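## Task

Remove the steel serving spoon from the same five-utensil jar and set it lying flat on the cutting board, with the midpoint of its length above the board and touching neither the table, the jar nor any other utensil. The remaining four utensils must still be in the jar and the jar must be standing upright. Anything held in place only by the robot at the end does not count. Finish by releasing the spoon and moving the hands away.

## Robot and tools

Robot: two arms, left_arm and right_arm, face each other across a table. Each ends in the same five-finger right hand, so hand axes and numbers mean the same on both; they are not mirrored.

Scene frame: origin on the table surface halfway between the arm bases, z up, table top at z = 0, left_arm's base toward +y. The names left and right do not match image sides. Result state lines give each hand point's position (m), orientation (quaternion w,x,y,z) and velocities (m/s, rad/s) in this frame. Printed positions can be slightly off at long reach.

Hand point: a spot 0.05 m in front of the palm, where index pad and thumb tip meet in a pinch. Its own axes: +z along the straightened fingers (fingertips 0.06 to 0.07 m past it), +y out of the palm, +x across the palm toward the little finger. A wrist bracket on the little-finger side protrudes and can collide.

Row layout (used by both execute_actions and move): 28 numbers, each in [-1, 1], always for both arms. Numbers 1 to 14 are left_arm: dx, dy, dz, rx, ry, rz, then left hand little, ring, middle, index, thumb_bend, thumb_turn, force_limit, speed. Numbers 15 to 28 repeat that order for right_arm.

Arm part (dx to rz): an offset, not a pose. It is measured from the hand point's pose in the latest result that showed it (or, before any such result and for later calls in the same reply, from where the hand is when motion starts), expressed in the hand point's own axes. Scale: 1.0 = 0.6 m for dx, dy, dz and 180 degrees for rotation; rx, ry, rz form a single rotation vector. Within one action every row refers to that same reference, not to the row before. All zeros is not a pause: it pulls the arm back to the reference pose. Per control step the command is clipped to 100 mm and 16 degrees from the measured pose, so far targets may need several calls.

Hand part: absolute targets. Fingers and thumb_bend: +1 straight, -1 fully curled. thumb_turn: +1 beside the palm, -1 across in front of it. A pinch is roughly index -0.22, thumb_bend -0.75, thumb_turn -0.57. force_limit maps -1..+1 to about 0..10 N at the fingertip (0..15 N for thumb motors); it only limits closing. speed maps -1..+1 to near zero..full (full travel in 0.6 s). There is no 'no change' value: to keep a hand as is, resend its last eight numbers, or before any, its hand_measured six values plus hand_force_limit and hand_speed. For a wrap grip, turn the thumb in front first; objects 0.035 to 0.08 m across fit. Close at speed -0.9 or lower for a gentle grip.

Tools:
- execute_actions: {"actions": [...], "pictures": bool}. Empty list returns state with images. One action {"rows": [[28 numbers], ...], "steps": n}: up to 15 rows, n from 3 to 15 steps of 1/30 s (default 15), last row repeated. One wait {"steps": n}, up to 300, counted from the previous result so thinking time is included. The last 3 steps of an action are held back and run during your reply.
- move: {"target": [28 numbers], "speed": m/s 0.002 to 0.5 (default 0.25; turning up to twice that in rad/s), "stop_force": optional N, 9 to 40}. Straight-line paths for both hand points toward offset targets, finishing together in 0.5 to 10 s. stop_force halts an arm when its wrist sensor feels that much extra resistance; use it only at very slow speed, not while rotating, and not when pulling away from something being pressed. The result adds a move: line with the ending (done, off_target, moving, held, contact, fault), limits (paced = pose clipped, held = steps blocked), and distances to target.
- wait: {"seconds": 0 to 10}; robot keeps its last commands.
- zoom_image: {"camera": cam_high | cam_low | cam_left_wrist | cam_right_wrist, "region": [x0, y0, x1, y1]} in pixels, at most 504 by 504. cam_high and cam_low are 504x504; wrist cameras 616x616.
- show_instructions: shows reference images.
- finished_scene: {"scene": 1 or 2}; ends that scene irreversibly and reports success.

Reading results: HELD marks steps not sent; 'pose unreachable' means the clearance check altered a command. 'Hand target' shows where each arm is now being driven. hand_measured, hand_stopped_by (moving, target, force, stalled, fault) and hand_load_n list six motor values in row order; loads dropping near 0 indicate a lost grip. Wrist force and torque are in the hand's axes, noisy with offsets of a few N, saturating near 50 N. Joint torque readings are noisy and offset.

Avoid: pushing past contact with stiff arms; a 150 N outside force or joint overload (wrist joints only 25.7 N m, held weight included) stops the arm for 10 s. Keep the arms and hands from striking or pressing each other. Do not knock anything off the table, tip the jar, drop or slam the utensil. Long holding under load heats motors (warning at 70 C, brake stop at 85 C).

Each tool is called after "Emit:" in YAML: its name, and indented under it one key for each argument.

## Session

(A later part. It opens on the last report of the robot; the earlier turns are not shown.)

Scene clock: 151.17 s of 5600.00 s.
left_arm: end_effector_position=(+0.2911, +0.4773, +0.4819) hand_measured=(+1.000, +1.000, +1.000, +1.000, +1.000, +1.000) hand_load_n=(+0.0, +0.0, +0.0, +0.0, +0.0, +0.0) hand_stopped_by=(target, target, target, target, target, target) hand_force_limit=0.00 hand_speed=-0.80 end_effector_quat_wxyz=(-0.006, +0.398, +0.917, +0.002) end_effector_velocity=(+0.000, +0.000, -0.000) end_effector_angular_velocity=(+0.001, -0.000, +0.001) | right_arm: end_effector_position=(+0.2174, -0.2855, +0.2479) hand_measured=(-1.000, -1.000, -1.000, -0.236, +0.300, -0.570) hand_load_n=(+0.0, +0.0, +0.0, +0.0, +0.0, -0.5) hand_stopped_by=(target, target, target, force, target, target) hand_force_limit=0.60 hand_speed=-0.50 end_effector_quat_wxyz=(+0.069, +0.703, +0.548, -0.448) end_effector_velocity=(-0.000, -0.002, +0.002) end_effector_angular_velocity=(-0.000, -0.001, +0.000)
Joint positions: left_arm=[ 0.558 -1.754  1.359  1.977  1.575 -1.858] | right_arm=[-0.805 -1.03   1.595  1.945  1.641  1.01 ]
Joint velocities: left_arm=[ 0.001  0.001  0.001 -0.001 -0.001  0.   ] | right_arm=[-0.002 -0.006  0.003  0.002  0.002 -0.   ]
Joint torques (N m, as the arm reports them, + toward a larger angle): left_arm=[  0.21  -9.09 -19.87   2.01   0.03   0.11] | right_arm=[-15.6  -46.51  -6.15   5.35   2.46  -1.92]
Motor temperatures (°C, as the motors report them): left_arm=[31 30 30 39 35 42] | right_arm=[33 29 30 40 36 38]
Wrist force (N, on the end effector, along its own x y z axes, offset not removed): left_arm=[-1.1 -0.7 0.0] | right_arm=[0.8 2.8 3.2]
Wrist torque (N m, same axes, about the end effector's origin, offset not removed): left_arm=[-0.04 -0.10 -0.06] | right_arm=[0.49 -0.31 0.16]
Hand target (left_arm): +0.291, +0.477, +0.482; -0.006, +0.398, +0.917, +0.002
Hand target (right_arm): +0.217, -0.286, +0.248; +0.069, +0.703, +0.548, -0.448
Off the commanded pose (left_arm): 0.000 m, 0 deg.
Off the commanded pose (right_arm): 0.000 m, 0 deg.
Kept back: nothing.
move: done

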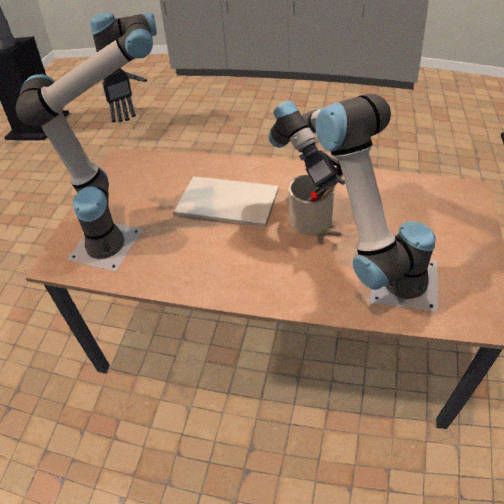

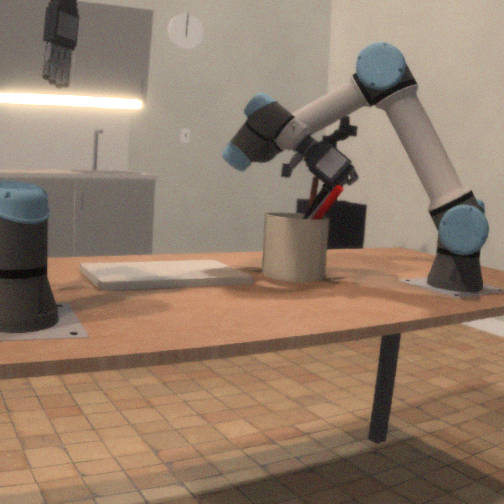

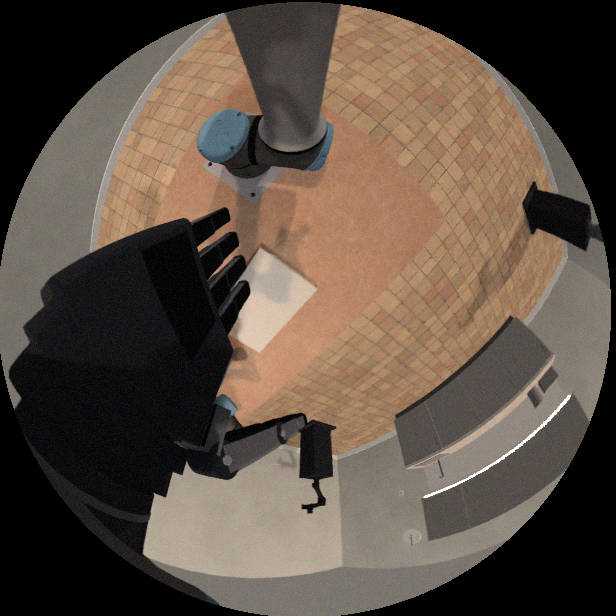

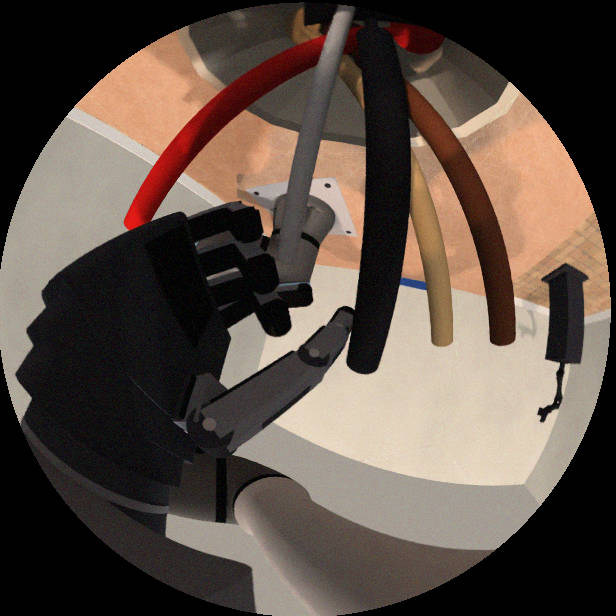

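Emit:
move:
  target: [0,0,0,0,0,0,1,1,1,1,1,1,0,-0.8, 0,0,0,0,0,0.15, -1,-1,-1,1,-0.2,-0.57,0.6,-0.3]
  speed: 0.15

Emit:
move:
  target: [0,0,0,0,0,0,1,1,1,1,1,1,0,-0.8, 0.1,-0.05,0,0,0,0, -1,-1,-1,1,-0.2,-0.57,0.6,-0.3]
  speed: 0.015
  stop_force: 10

Scene clock: 153.43 s of 5600.00 s.
left_arm: end_effector_position=(+0.2911, +0.4773, +0.4819) hand_measured=(+1.000, +1.000, +1.000, +1.000, +1.000, +1.000) hand_load_n=(+0.0, +0.0, +0.0, +0.0, +0.0, +0.0) hand_stopped_by=(target, target, target, target, target, target) hand_force_limit=0.00 hand_speed=-0.80 end_effector_quat_wxyz=(-0.006, +0.398, +0.917, +0.002) end_effector_velocity=(-0.000, +0.000, +0.000) end_effector_angular_velocity=(-0.000, -0.001, -0.002) | right_arm: end_effector_position=(+0.2173, -0.2854, +0.2479) hand_measured=(-1.000, -1.000, -1.000, +1.000, -0.200, -0.570) hand_load_n=(+0.0, +0.0, +0.0, +0.0, +0.0, +0.0) hand_stopped_by=(target, target, target, target, target, target) hand_force_limit=0.60 hand_speed=-0.30 end_effector_quat_wxyz=(+0.171, +0.811, +0.370, -0.420) end_effector_velocity=(-0.000, +0.000, -0.000) end_effector_angular_velocity=(-0.009, -0.009, -0.008)
Joint positions: left_arm=[ 0.558 -1.754  1.359  1.977  1.575 -1.858] | right_arm=[-0.814 -0.964  1.558  1.915  1.648  1.474]
Joint velocities: left_arm=[-0.002 -0.001  0.     0.    -0.001  0.   ] | right_arm=[ 0.     0.002 -0.001 -0.001  0.001  0.015]
Joint torques (N m, as the arm reports them, + toward a larger angle): left_arm=[  0.11  -8.78 -20.34   1.96  -0.05   0.11] | right_arm=[-12.54 -26.29 -25.46   0.18   1.94   1.85]
Motor temperatures (°C, as the motors report them): left_arm=[31 30 30 39 35 42] | right_arm=[33 29 30 40 36 38]
Wrist force (N, on the end effector, along its own x y z axes, offset not removed): left_arm=[0.8 -1.3 1.3] | right_arm=[0.4 1.5 3.4]
Wrist torque (N m, same axes, about the end effector's origin, offset not removed): left_arm=[-0.22 -0.36 0.14] | right_arm=[0.35 -0.44 -0.07]
Hand target (left_arm): +0.291, +0.477, +0.482; -0.006, +0.398, +0.917, +0.002
Hand target (right_arm): +0.217, -0.285, +0.248; +0.172, +0.812, +0.369, -0.419
Off the commanded pose (left_arm): 0.000 m, 0 deg.
Off the commanded pose (right_arm): 0.000 m, 0 deg.
Kept back: nothing.
move: done

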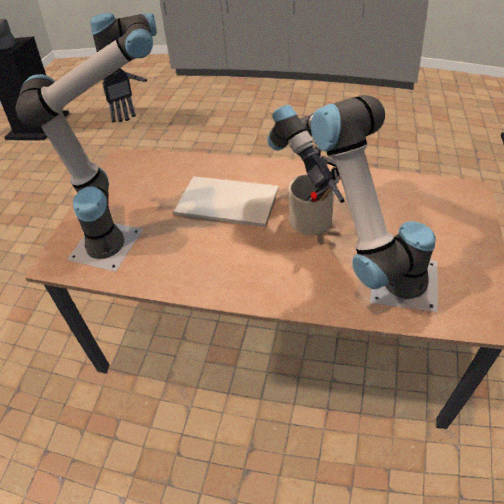

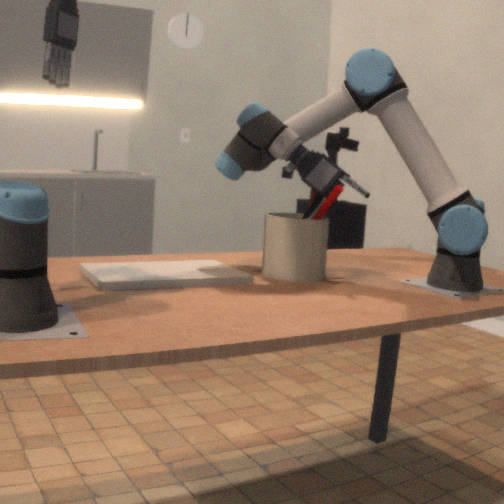

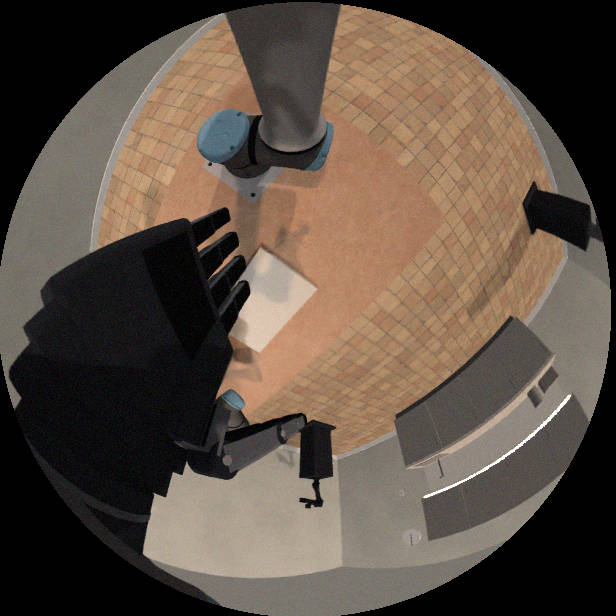

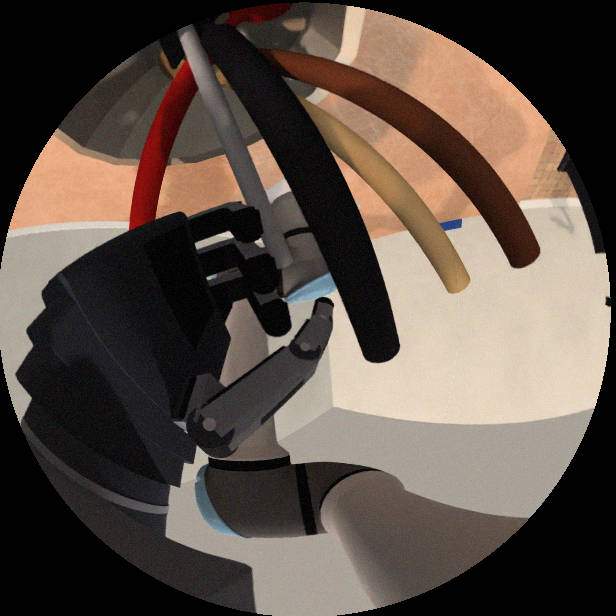

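Scene clock: 155.97 s of 5600.00 s.
left_arm: end_effector_position=(+0.2911, +0.4773, +0.4819) hand_measured=(+1.000, +1.000, +1.000, +1.000, +1.000, +1.000) hand_load_n=(+0.0, +0.0, +0.0, +0.0, +0.0, +0.0) hand_stopped_by=(target, target, target, target, target, target) hand_force_limit=0.00 hand_speed=-0.80 end_effector_quat_wxyz=(-0.006, +0.398, +0.917, +0.002) end_effector_velocity=(+0.000, -0.000, -0.000) end_effector_angular_velocity=(+0.000, -0.001, -0.000) | right_arm: end_effector_position=(+0.2173, -0.2627, +0.2253) hand_measured=(-1.000, -1.000, -1.000, +1.000, -0.196, -0.570) hand_load_n=(+0.0, +0.0, +0.0, +0.0, +5.5, +12.0) hand_stopped_by=(target, target, target, target, target, target) hand_force_limit=0.60 hand_speed=-0.30 end_effector_quat_wxyz=(+0.171, +0.811, +0.370, -0.419) end_effector_velocity=(+0.000, -0.004, +0.003) end_effector_angular_velocity=(+0.000, -0.000, +0.000)
Joint positions: left_arm=[ 0.558 -1.754  1.359  1.977  1.575 -1.858] | right_arm=[-0.782 -0.896  1.506  1.9    1.622  1.494]
Joint velocities: left_arm=[-0.     0.    -0.    -0.001 -0.001 -0.   ] | right_arm=[-0.007 -0.012  0.011  0.     0.005 -0.004]
Joint torques (N m, as the arm reports them, + toward a larger angle): left_arm=[  0.04  -8.46 -19.89   2.03   0.01  -0.02] | right_arm=[-13.99 -42.79  -6.98  -0.53   1.26  -2.95]
Motor temperatures (°C, as the motors report them): left_arm=[31 30 30 39 35 42] | right_arm=[33 29 30 40 36 38]
Wrist force (N, on the end effector, along its own x y z axes, offset not removed): left_arm=[-0.3 -0.8 -0.2] | right_arm=[-12.6 3.4 1.9]
Wrist torque (N m, same axes, about the end effector's origin, offset not removed): left_arm=[-0.06 -0.21 0.00] | right_arm=[0.19 -0.17 0.22]
Hand target (left_arm): +0.291, +0.477, +0.482; -0.006, +0.398, +0.917, +0.002
Hand target (right_arm): +0.217, -0.263, +0.226; +0.171, +0.811, +0.370, -0.420
Off the commanded pose (left_arm): 0.000 m, 0 deg.
Off the commanded pose (right_arm): 0.035 m, 0 deg.
Kept back: nothing.
move: contact (right_arm)

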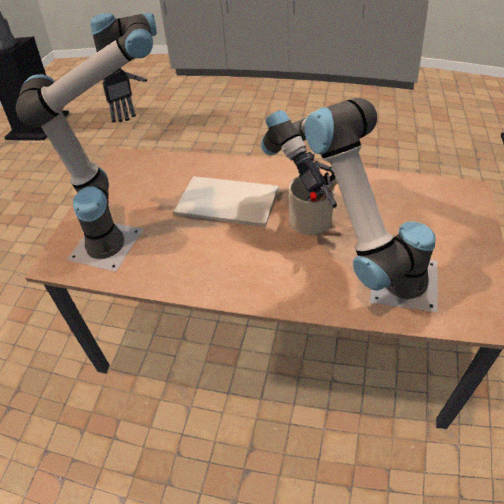

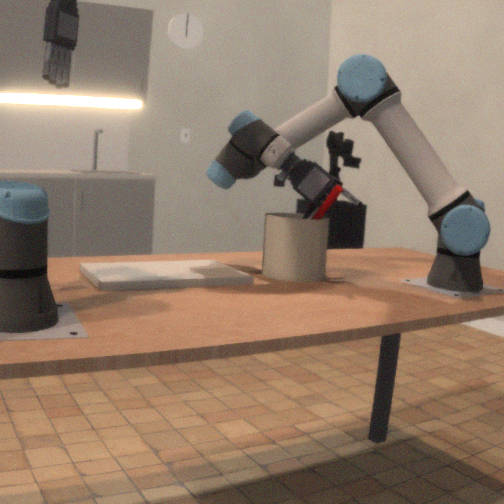

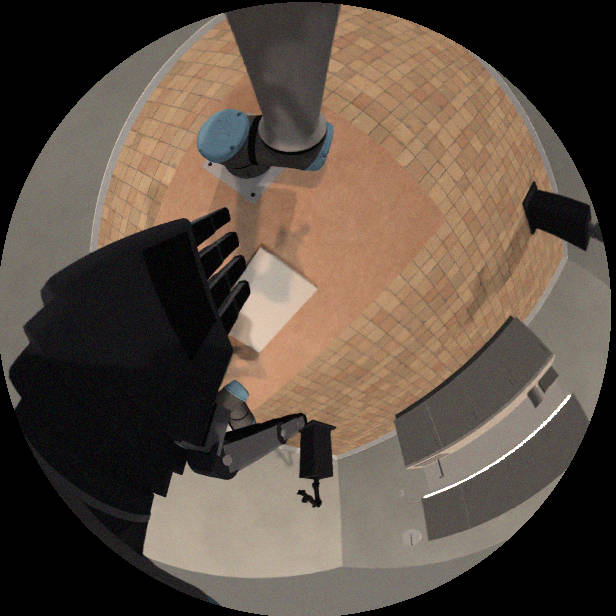

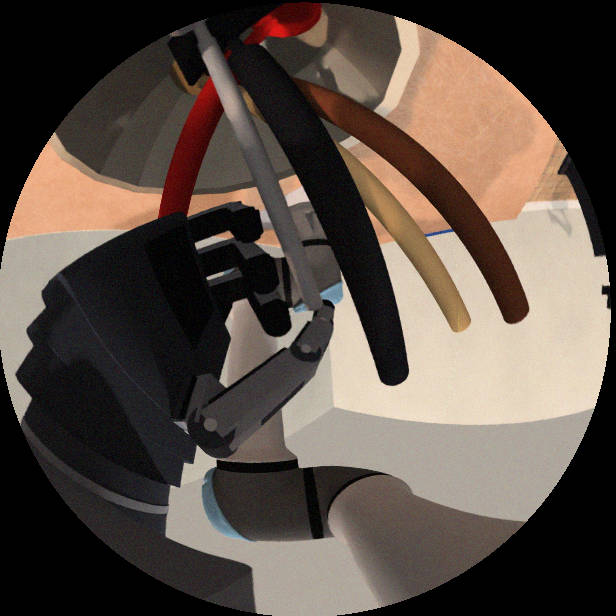

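Emit:
move:
  target: [0,0,0,0,0,0,1,1,1,1,1,1,0,-0.8, -0.015,0,-0.025,0,0,0, -1,-1,-1,1,-0.2,-0.57,0.6,-0.3]
  speed: 0.02

Emit:
move:
  target: [0,0,0,0,0,0,1,1,1,1,1,1,0,-0.8, 0.055,0,0,0,0,0, -1,-1,-1,1,-0.2,-0.57,0.6,-0.3]
  speed: 0.015
  stop_force: 10

Scene clock: 157.40 s of 5600.00 s.
left_arm: end_effector_position=(+0.2911, +0.4773, +0.4819) hand_measured=(+1.000, +1.000, +1.000, +1.000, +1.000, +1.000) hand_load_n=(+0.0, +0.0, +0.0, +0.0, +0.0, +0.0) hand_stopped_by=(target, target, target, target, target, target) hand_force_limit=0.00 hand_speed=-0.80 end_effector_quat_wxyz=(-0.006, +0.398, +0.917, +0.002) end_effector_velocity=(-0.000, +0.000, +0.000) end_effector_angular_velocity=(-0.002, +0.000, +0.001) | right_arm: end_effector_position=(+0.2221, -0.2582, +0.2411) hand_measured=(-1.000, -1.000, -1.000, +1.000, -0.200, -0.570) hand_load_n=(+0.0, +0.0, +0.0, +0.0, +0.0, +0.0) hand_stopped_by=(target, target, target, target, target, target) hand_force_limit=0.60 hand_speed=-0.30 end_effector_quat_wxyz=(+0.171, +0.811, +0.370, -0.419) end_effector_velocity=(+0.001, +0.001, +0.003) end_effector_angular_velocity=(-0.000, -0.001, +0.003)
Joint positions: left_arm=[ 0.558 -1.754  1.359  1.977  1.575 -1.858] | right_arm=[-0.782 -0.903  1.472  1.942  1.622  1.494]
Joint velocities: left_arm=[ 0.    -0.001  0.    -0.001  0.001 -0.   ] | right_arm=[ 0.002 -0.001 -0.007  0.007  0.001  0.   ]
Joint torques (N m, as the arm reports them, + toward a larger angle): left_arm=[ -0.02  -8.77 -20.31   2.04  -0.07   0.15] | right_arm=[ 13.31 -49.49 -23.29   5.98  -1.66   2.49]
Motor temperatures (°C, as the motors report them): left_arm=[31 30 30 39 35 42] | right_arm=[33 29 30 40 36 38]
Wrist force (N, on the end effector, along its own x y z axes, offset not removed): left_arm=[-0.6 -1.4 0.4] | right_arm=[1.2 1.8 3.1]
Wrist torque (N m, same axes, about the end effector's origin, offset not removed): left_arm=[-0.15 -0.13 0.01] | right_arm=[0.15 -0.43 0.04]
Hand target (left_arm): +0.291, +0.477, +0.482; -0.006, +0.398, +0.917, +0.002
Hand target (right_arm): +0.222, -0.258, +0.241; +0.171, +0.811, +0.370, -0.419
Off the commanded pose (left_arm): 0.000 m, 0 deg.
Off the commanded pose (right_arm): 0.000 m, 0 deg.
Kept back: nothing.
move: done

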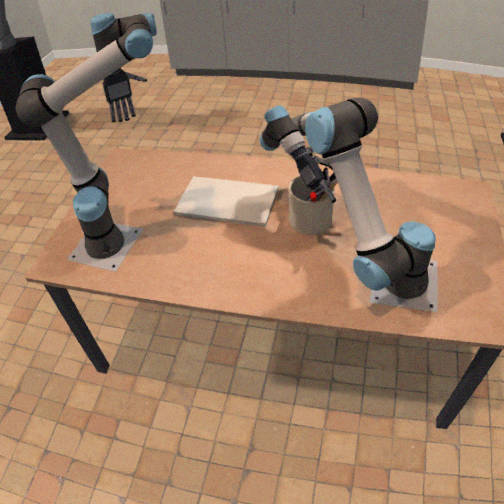

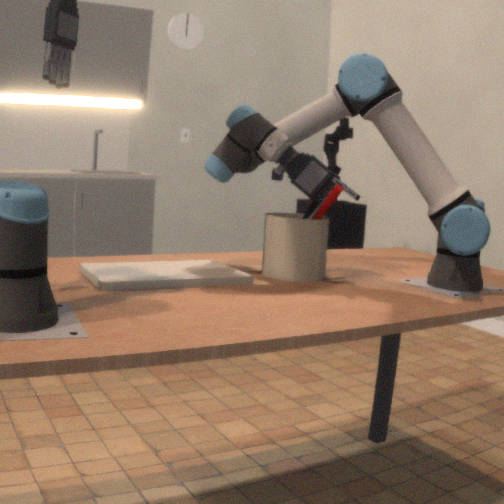

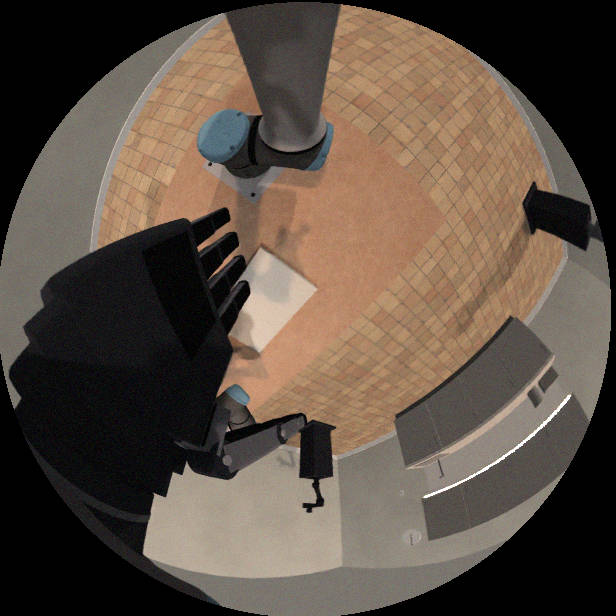

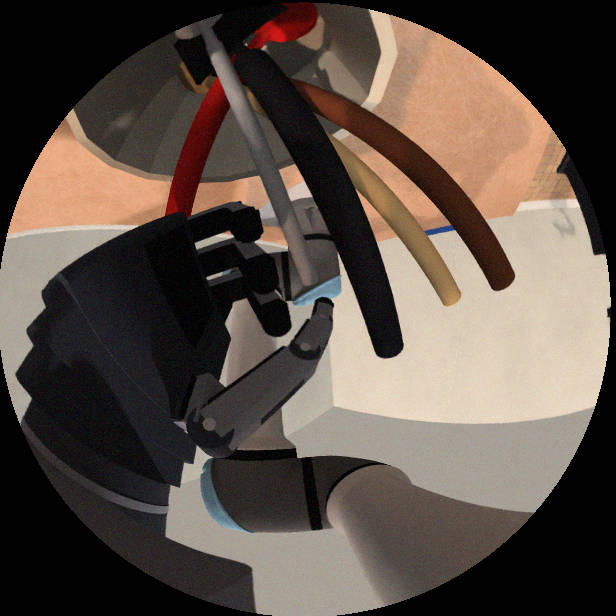

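Scene clock: 159.90 s of 5600.00 s.
left_arm: end_effector_position=(+0.2911, +0.4773, +0.4819) hand_measured=(+1.000, +1.000, +1.000, +1.000, +1.000, +1.000) hand_load_n=(+0.0, +0.0, +0.0, +0.0, +0.0, +0.0) hand_stopped_by=(target, target, target, target, target, target) hand_force_limit=0.00 hand_speed=-0.80 end_effector_quat_wxyz=(-0.006, +0.398, +0.917, +0.002) end_effector_velocity=(-0.000, +0.000, +0.000) end_effector_angular_velocity=(+0.000, +0.000, -0.002) | right_arm: end_effector_position=(+0.2343, -0.2432, +0.2148) hand_measured=(-1.000, -1.000, -1.000, +1.000, -0.200, -0.570) hand_load_n=(+0.0, +0.0, +0.0, +0.0, +0.0, +0.0) hand_stopped_by=(target, target, target, target, target, target) hand_force_limit=0.60 hand_speed=-0.30 end_effector_quat_wxyz=(+0.171, +0.811, +0.370, -0.419) end_effector_velocity=(+0.001, +0.002, -0.002) end_effector_angular_velocity=(+0.000, +0.000, +0.000)
Joint positions: left_arm=[ 0.558 -1.754  1.359  1.977  1.575 -1.858] | right_arm=[-0.777 -0.83   1.417  1.923  1.618  1.496]
Joint velocities: left_arm=[-0.001 -0.001  0.     0.001  0.     0.001] | right_arm=[ 0.001  0.006 -0.005 -0.001 -0.001  0.   ]
Joint torques (N m, as the arm reports them, + toward a larger angle): left_arm=[ -0.34  -8.67 -19.96   1.96  -0.03   0.03] | right_arm=[ 14.29 -32.53 -25.08   0.11  -1.69   2.39]
Motor temperatures (°C, as the motors report them): left_arm=[31 30 30 39 35 42] | right_arm=[33 29 30 40 36 38]
Wrist force (N, on the end effector, along its own x y z axes, offset not removed): left_arm=[-0.6 -1.5 1.3] | right_arm=[-0.7 2.5 3.3]
Wrist torque (N m, same axes, about the end effector's origin, offset not removed): left_arm=[-0.24 -0.19 0.02] | right_arm=[0.27 -0.21 -0.09]
Hand target (left_arm): +0.291, +0.477, +0.482; -0.006, +0.398, +0.917, +0.002
Hand target (right_arm): +0.234, -0.243, +0.215; +0.171, +0.811, +0.370, -0.419
Off the commanded pose (left_arm): 0.000 m, 0 deg.
Off the commanded pose (right_arm): 0.000 m, 0 deg.
Kept back: nothing.
move: done

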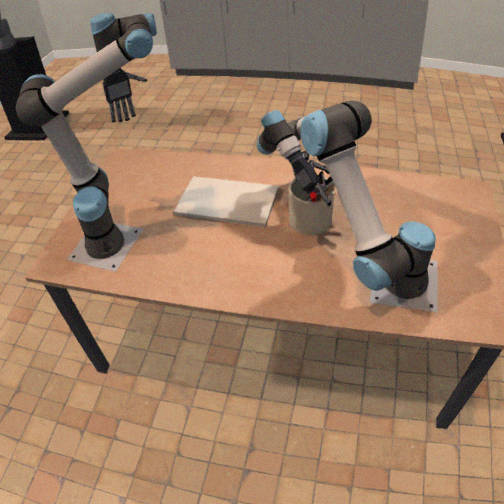

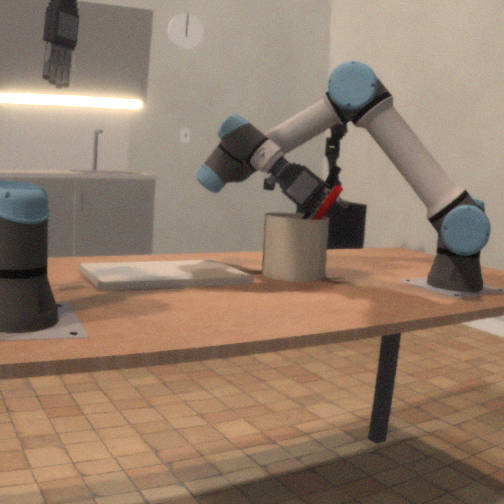

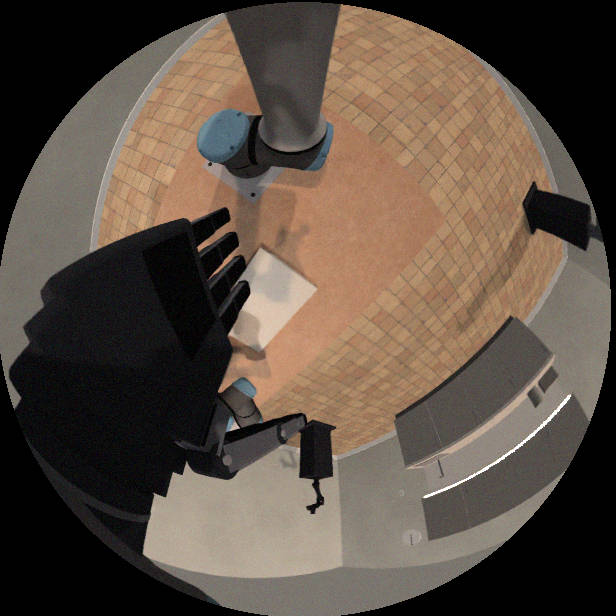

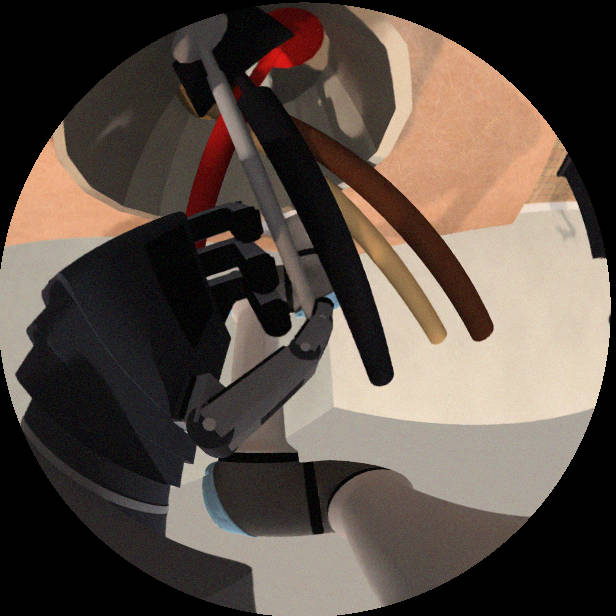

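Steel now passes behind the thumb. Set the thumb to pinch, then close the index.

Emit:
move:
  target: [0,0,0,0,0,0,1,1,1,1,1,1,0,-0.8, 0,0,0,0,0,0, -1,-1,-1,0.4,-0.6,-0.57,0.6,-0.5]

Emit:
move:
  target: [0,0,0,0,0,0,1,1,1,1,1,1,0,-0.8, 0,0,0,0,0,0, -1,-1,-1,-0.6,-0.6,-0.57,0.6,-0.5]

Scene clock: 161.17 s of 5600.00 s.
left_arm: end_effector_position=(+0.2911, +0.4773, +0.4819) hand_measured=(+1.000, +1.000, +1.000, +1.000, +1.000, +1.000) hand_load_n=(+0.0, +0.0, +0.0, +0.0, +0.0, +0.0) hand_stopped_by=(target, target, target, target, target, target) hand_force_limit=0.00 hand_speed=-0.80 end_effector_quat_wxyz=(-0.006, +0.398, +0.917, +0.002) end_effector_velocity=(+0.000, -0.000, -0.000) end_effector_angular_velocity=(-0.000, +0.001, +0.002) | right_arm: end_effector_position=(+0.2343, -0.2432, +0.2148) hand_measured=(-1.000, -1.000, -1.000, +0.400, -0.598, -0.570) hand_load_n=(+0.0, +0.0, +0.0, +0.0, +0.5, +0.0) hand_stopped_by=(target, target, target, target, target, target) hand_force_limit=0.60 hand_speed=-0.50 end_effector_quat_wxyz=(+0.171, +0.811, +0.370, -0.419) end_effector_velocity=(+0.000, -0.000, +0.000) end_effector_angular_velocity=(-0.001, -0.000, +0.000)
Joint positions: left_arm=[ 0.558 -1.754  1.359  1.977  1.575 -1.858] | right_arm=[-0.777 -0.83   1.417  1.923  1.618  1.496]
Joint velocities: left_arm=[ 0.001  0.001 -0.    -0.001  0.001 -0.001] | right_arm=[-0.    -0.     0.     0.001  0.001  0.   ]
Joint torques (N m, as the arm reports them, + toward a larger angle): left_arm=[ -0.32  -8.32 -20.16   2.07   0.03  -0.07] | right_arm=[  6.35 -51.39  -5.46   5.6    0.     1.24]
Motor temperatures (°C, as the motors report them): left_arm=[31 30 30 39 35 42] | right_arm=[33 29 30 40 36 38]
Wrist force (N, on the end effector, along its own x y z axes, offset not removed): left_arm=[-0.1 -0.7 0.1] | right_arm=[1.9 1.9 2.1]
Wrist torque (N m, same axes, about the end effector's origin, offset not removed): left_arm=[-0.07 -0.22 0.07] | right_arm=[0.26 -0.68 0.03]
Hand target (left_arm): +0.291, +0.477, +0.482; -0.006, +0.398, +0.917, +0.002
Hand target (right_arm): +0.234, -0.243, +0.215; +0.171, +0.811, +0.370, -0.419
Off the commanded pose (left_arm): 0.000 m, 0 deg.
Off the commanded pose (right_arm): 0.000 m, 0 deg.
Kept back: nothing.
move: done

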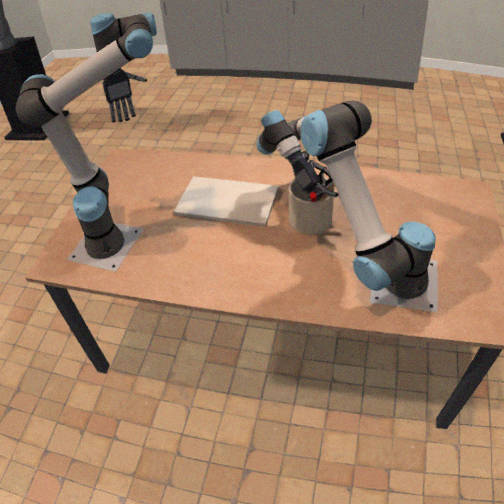

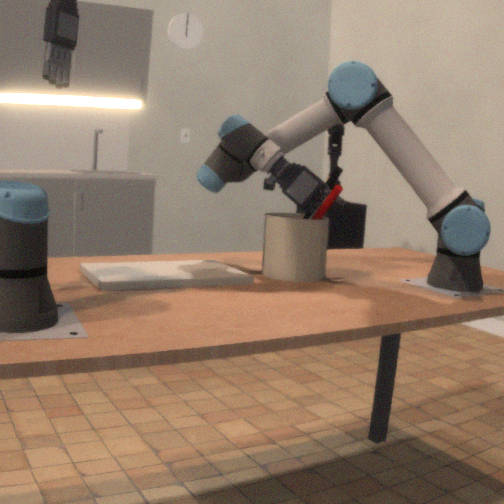

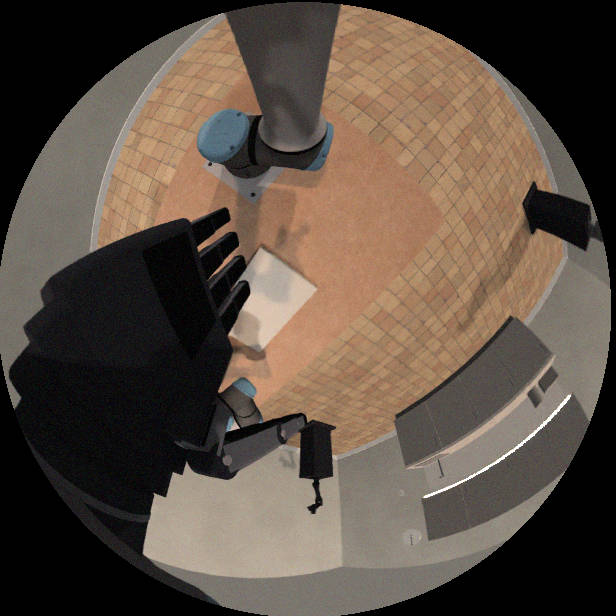

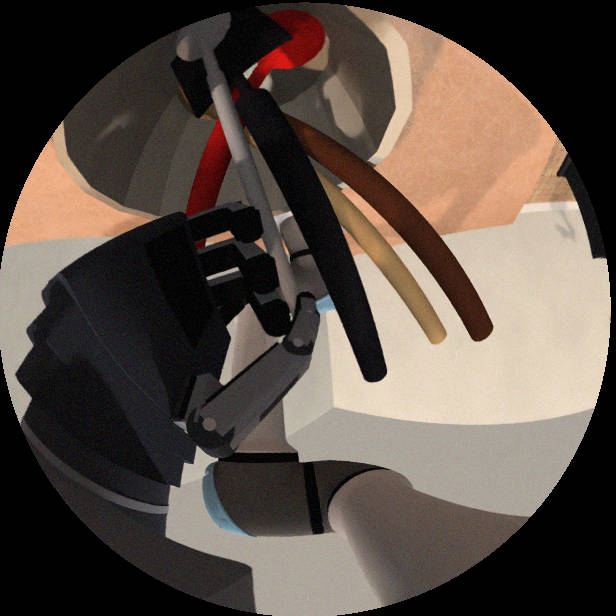

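Scene clock: 162.07 s of 5600.00 s.
left_arm: end_effector_position=(+0.2911, +0.4773, +0.4819) hand_measured=(+1.000, +1.000, +1.000, +1.000, +1.000, +1.000) hand_load_n=(+0.0, +0.0, +0.0, +0.0, +0.0, +0.0) hand_stopped_by=(target, target, target, target, target, target) hand_force_limit=0.00 hand_speed=-0.80 end_effector_quat_wxyz=(-0.006, +0.398, +0.917, +0.002) end_effector_velocity=(+0.000, +0.000, -0.000) end_effector_angular_velocity=(-0.000, -0.000, +0.000) | right_arm: end_effector_position=(+0.2343, -0.2432, +0.2148) hand_measured=(-1.000, -1.000, -1.000, -0.120, -0.596, -0.570) hand_load_n=(+0.0, +0.0, +0.0, +10.0, +5.0, -1.5) hand_stopped_by=(target, target, target, force, target, target) hand_force_limit=0.60 hand_speed=-0.50 end_effector_quat_wxyz=(+0.171, +0.811, +0.370, -0.419) end_effector_velocity=(-0.000, +0.000, +0.000) end_effector_angular_velocity=(-0.000, -0.001, +0.001)
Joint positions: left_arm=[ 0.558 -1.754  1.359  1.977  1.575 -1.858] | right_arm=[-0.777 -0.83   1.417  1.923  1.618  1.496]
Joint velocities: left_arm=[ 0.     0.     0.    -0.001 -0.     0.   ] | right_arm=[ 0.001 -0.     0.    -0.     0.001  0.   ]
Joint torques (N m, as the arm reports them, + toward a larger angle): left_arm=[ -0.16  -8.5  -20.06   2.07  -0.01   0.02] | right_arm=[  6.71 -50.74  -5.65   4.24   0.34   1.31]
Motor temperatures (°C, as the motors report them): left_arm=[31 30 30 39 35 42] | right_arm=[33 29 30 40 36 38]
Wrist force (N, on the end effector, along its own x y z axes, offset not removed): left_arm=[-0.1 -0.3 0.4] | right_arm=[-1.4 2.6 2.8]
Wrist torque (N m, same axes, about the end effector's origin, offset not removed): left_arm=[-0.02 -0.29 0.03] | right_arm=[0.37 -0.19 -0.11]
Hand target (left_arm): +0.291, +0.477, +0.482; -0.006, +0.398, +0.917, +0.002
Hand target (right_arm): +0.234, -0.243, +0.215; +0.171, +0.811, +0.370, -0.419
Off the commanded pose (left_arm): 0.000 m, 0 deg.
Off the commanded pose (right_arm): 0.000 m, 0 deg.
Kept back: nothing.
move: done

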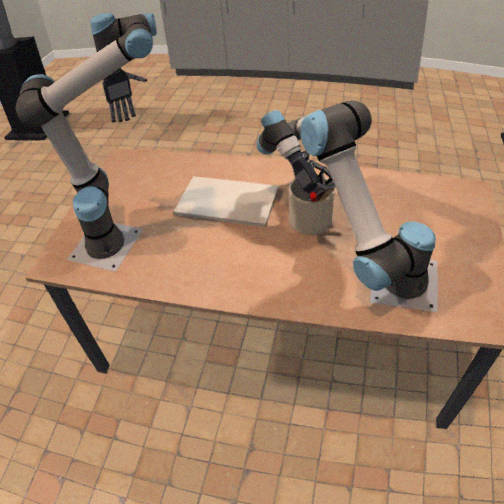

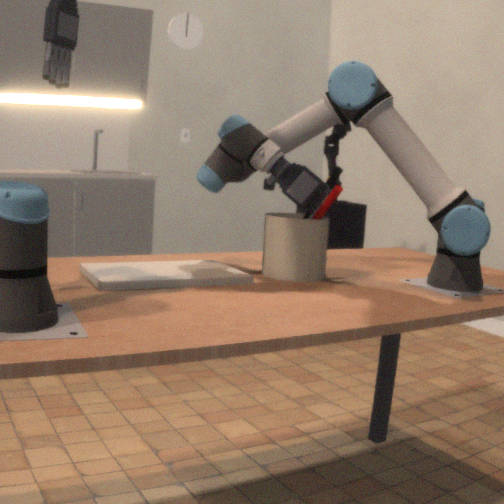

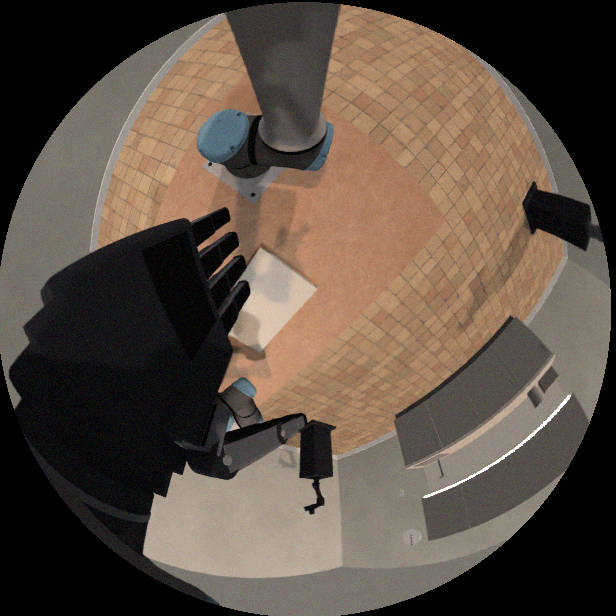

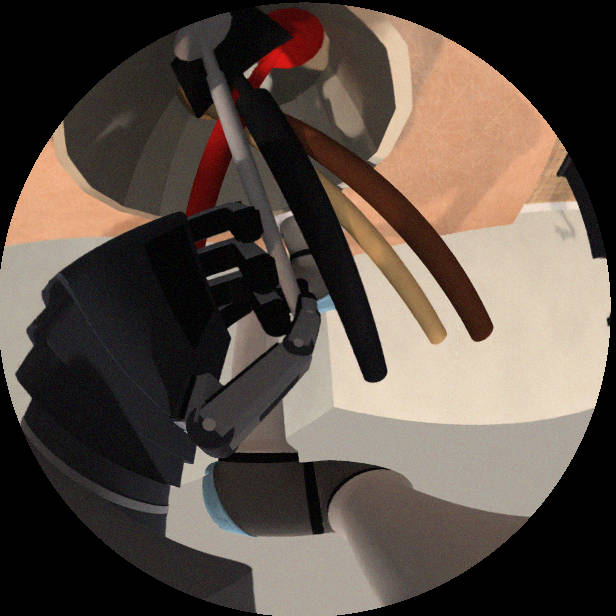

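Emit:
move:
  target: [0,0,0,0,0,0,1,1,1,1,1,1,0,-0.8, 0,0,0,0,0,0, -1,-1,-1,-0.7,-0.8,-0.57,1,-0.5]

Emit:
move:
  target: [0,0,0,0,0,0,1,1,1,1,1,1,0,-0.8, -0.12,0.06,0,0,0,0, -1,-1,-1,-0.7,-0.8,-0.57,1,-0.5]
  speed: 0.04

Scene clock: 163.00 s of 5600.00 s.
left_arm: end_effector_position=(+0.2911, +0.4773, +0.4819) hand_measured=(+1.000, +1.000, +1.000, +1.000, +1.000, +1.000) hand_load_n=(+0.0, +0.0, +0.0, +0.0, +0.0, +0.0) hand_stopped_by=(target, target, target, target, target, target) hand_force_limit=0.00 hand_speed=-0.80 end_effector_quat_wxyz=(-0.006, +0.398, +0.917, +0.002) end_effector_velocity=(-0.000, +0.000, +0.000) end_effector_angular_velocity=(-0.000, +0.001, -0.000) | right_arm: end_effector_position=(+0.2343, -0.2432, +0.2148) hand_measured=(-1.000, -1.000, -1.000, -0.120, -0.688, -0.570) hand_load_n=(+0.0, +0.0, +0.0, +13.5, +14.0, +1.0) hand_stopped_by=(target, target, target, force, force, target) hand_force_limit=1.00 hand_speed=-0.50 end_effector_quat_wxyz=(+0.171, +0.811, +0.370, -0.419) end_effector_velocity=(+0.000, -0.000, +0.000) end_effector_angular_velocity=(-0.001, -0.001, +0.001)
Joint positions: left_arm=[ 0.558 -1.754  1.359  1.977  1.575 -1.858] | right_arm=[-0.777 -0.83   1.417  1.923  1.618  1.496]
Joint velocities: left_arm=[-0.    -0.001  0.     0.001  0.001 -0.   ] | right_arm=[ 0.    -0.     0.     0.     0.001  0.001]
Joint torques (N m, as the arm reports them, + toward a larger angle): left_arm=[ -0.08  -8.46 -20.44   2.07   0.02  -0.01] | right_arm=[  6.95 -48.74  -5.76   3.77   0.22   1.03]
Motor temperatures (°C, as the motors report them): left_arm=[31 30 30 39 35 42] | right_arm=[33 29 30 40 36 38]
Wrist force (N, on the end effector, along its own x y z axes, offset not removed): left_arm=[0.2 -1.6 1.6] | right_arm=[-5.5 3.0 1.5]
Wrist torque (N m, same axes, about the end effector's origin, offset not removed): left_arm=[-0.34 -0.30 0.06] | right_arm=[0.55 -0.09 -0.03]
Hand target (left_arm): +0.291, +0.477, +0.482; -0.006, +0.398, +0.917, +0.002
Hand target (right_arm): +0.234, -0.243, +0.215; +0.171, +0.811, +0.370, -0.419
Off the commanded pose (left_arm): 0.000 m, 0 deg.
Off the commanded pose (right_arm): 0.000 m, 0 deg.
Kept back: nothing.
move: done

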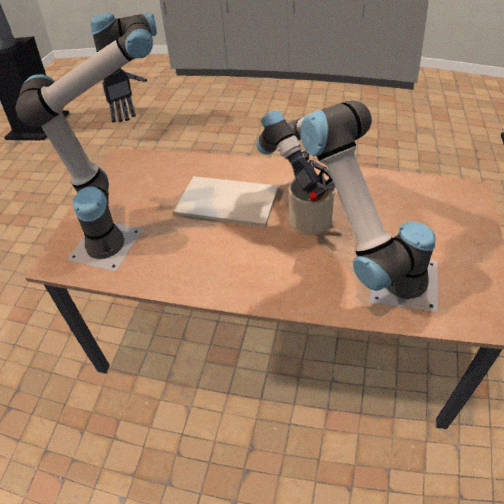

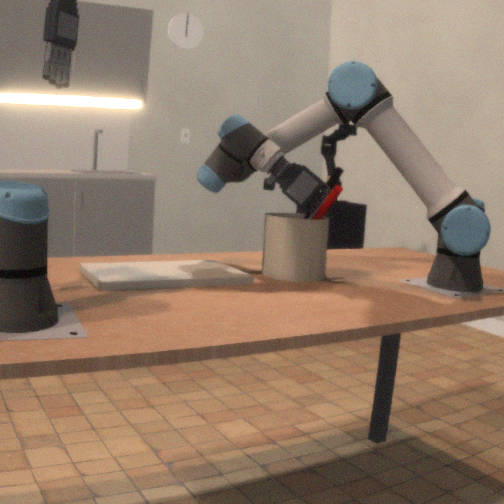

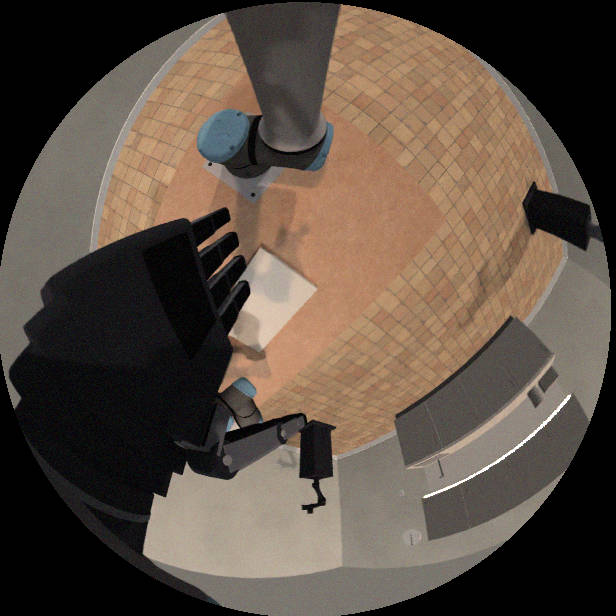

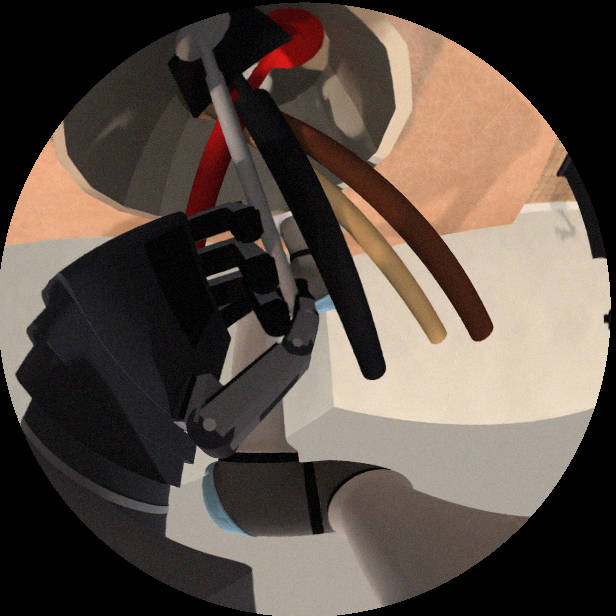

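Scene clock: 165.43 s of 5600.00 s.
left_arm: end_effector_position=(+0.2911, +0.4773, +0.4819) hand_measured=(+1.000, +1.000, +1.000, +1.000, +1.000, +1.000) hand_load_n=(+0.0, +0.0, +0.0, +0.0, +0.0, +0.0) hand_stopped_by=(target, target, target, target, target, target) hand_force_limit=0.00 hand_speed=-0.80 end_effector_quat_wxyz=(-0.006, +0.398, +0.917, +0.002) end_effector_velocity=(+0.000, -0.001, -0.000) end_effector_angular_velocity=(-0.002, -0.001, -0.002) | right_arm: end_effector_position=(+0.2341, -0.2999, +0.2714) hand_measured=(-1.000, -1.000, -1.000, -0.120, -0.688, -0.570) hand_load_n=(-1.0, +0.0, +0.0, +16.5, +9.5, -1.0) hand_stopped_by=(target, target, target, force, force, target) hand_force_limit=1.00 hand_speed=-0.50 end_effector_quat_wxyz=(+0.171, +0.811, +0.370, -0.419) end_effector_velocity=(-0.000, -0.001, +0.002) end_effector_angular_velocity=(+0.001, +0.001, -0.001)
Joint positions: left_arm=[ 0.558 -1.754  1.359  1.977  1.575 -1.858] | right_arm=[-0.857 -0.998  1.544  1.96   1.683  1.449]
Joint velocities: left_arm=[-0.    -0.     0.    -0.002 -0.     0.002] | right_arm=[-0.002 -0.005  0.003  0.002  0.    -0.002]
Joint torques (N m, as the arm reports them, + toward a larger angle): left_arm=[ -0.22  -8.17 -20.33   2.06  -0.01  -0.02] | right_arm=[-15.57 -47.38  -4.67   6.67   3.04  -1.52]
Motor temperatures (°C, as the motors report them): left_arm=[31 30 30 39 35 42] | right_arm=[33 29 30 40 36 38]
Wrist force (N, on the end effector, along its own x y z axes, offset not removed): left_arm=[0.2 -1.3 2.4] | right_arm=[2.8 0.8 2.3]
Wrist torque (N m, same axes, about the end effector's origin, offset not removed): left_arm=[-0.29 -0.28 0.07] | right_arm=[0.64 0.18 -0.32]
Hand target (left_arm): +0.291, +0.477, +0.482; -0.006, +0.398, +0.917, +0.002
Hand target (right_arm): +0.234, -0.300, +0.272; +0.171, +0.811, +0.370, -0.419
Off the commanded pose (left_arm): 0.000 m, 0 deg.
Off the commanded pose (right_arm): 0.000 m, 0 deg.
Kept back: nothing.
move: done

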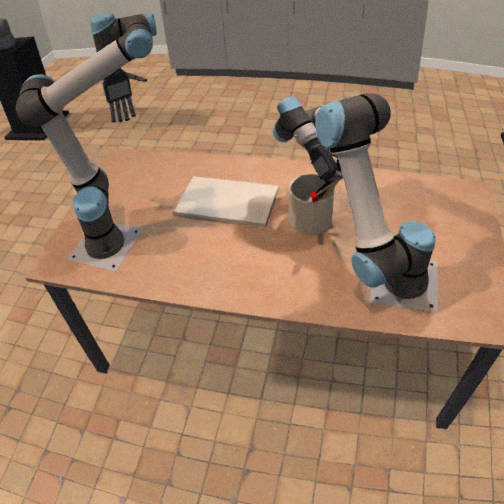

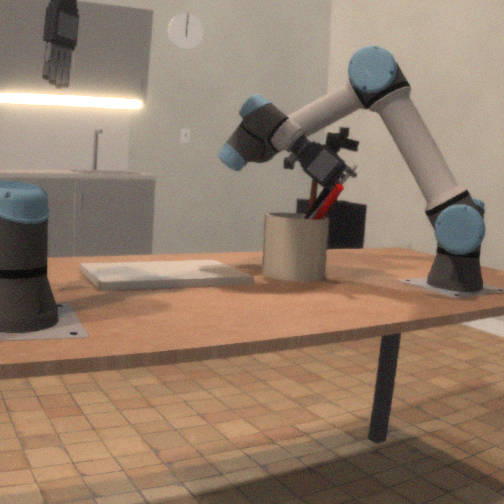

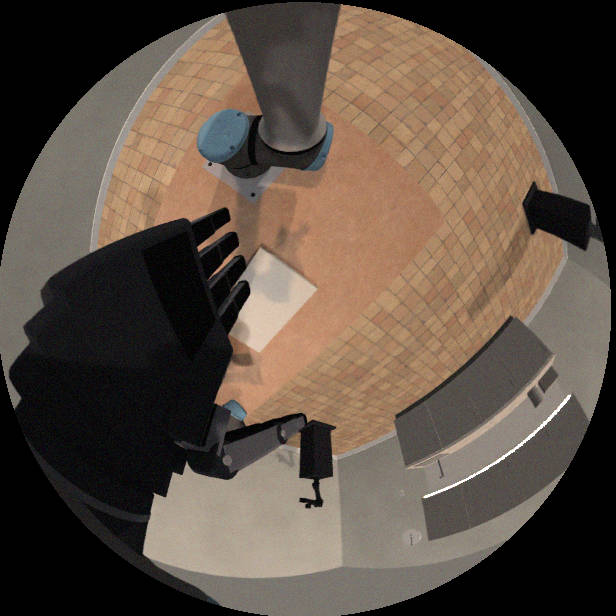

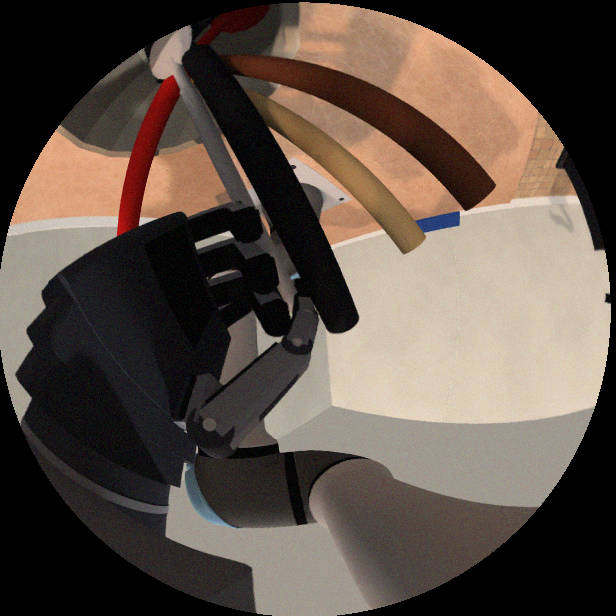

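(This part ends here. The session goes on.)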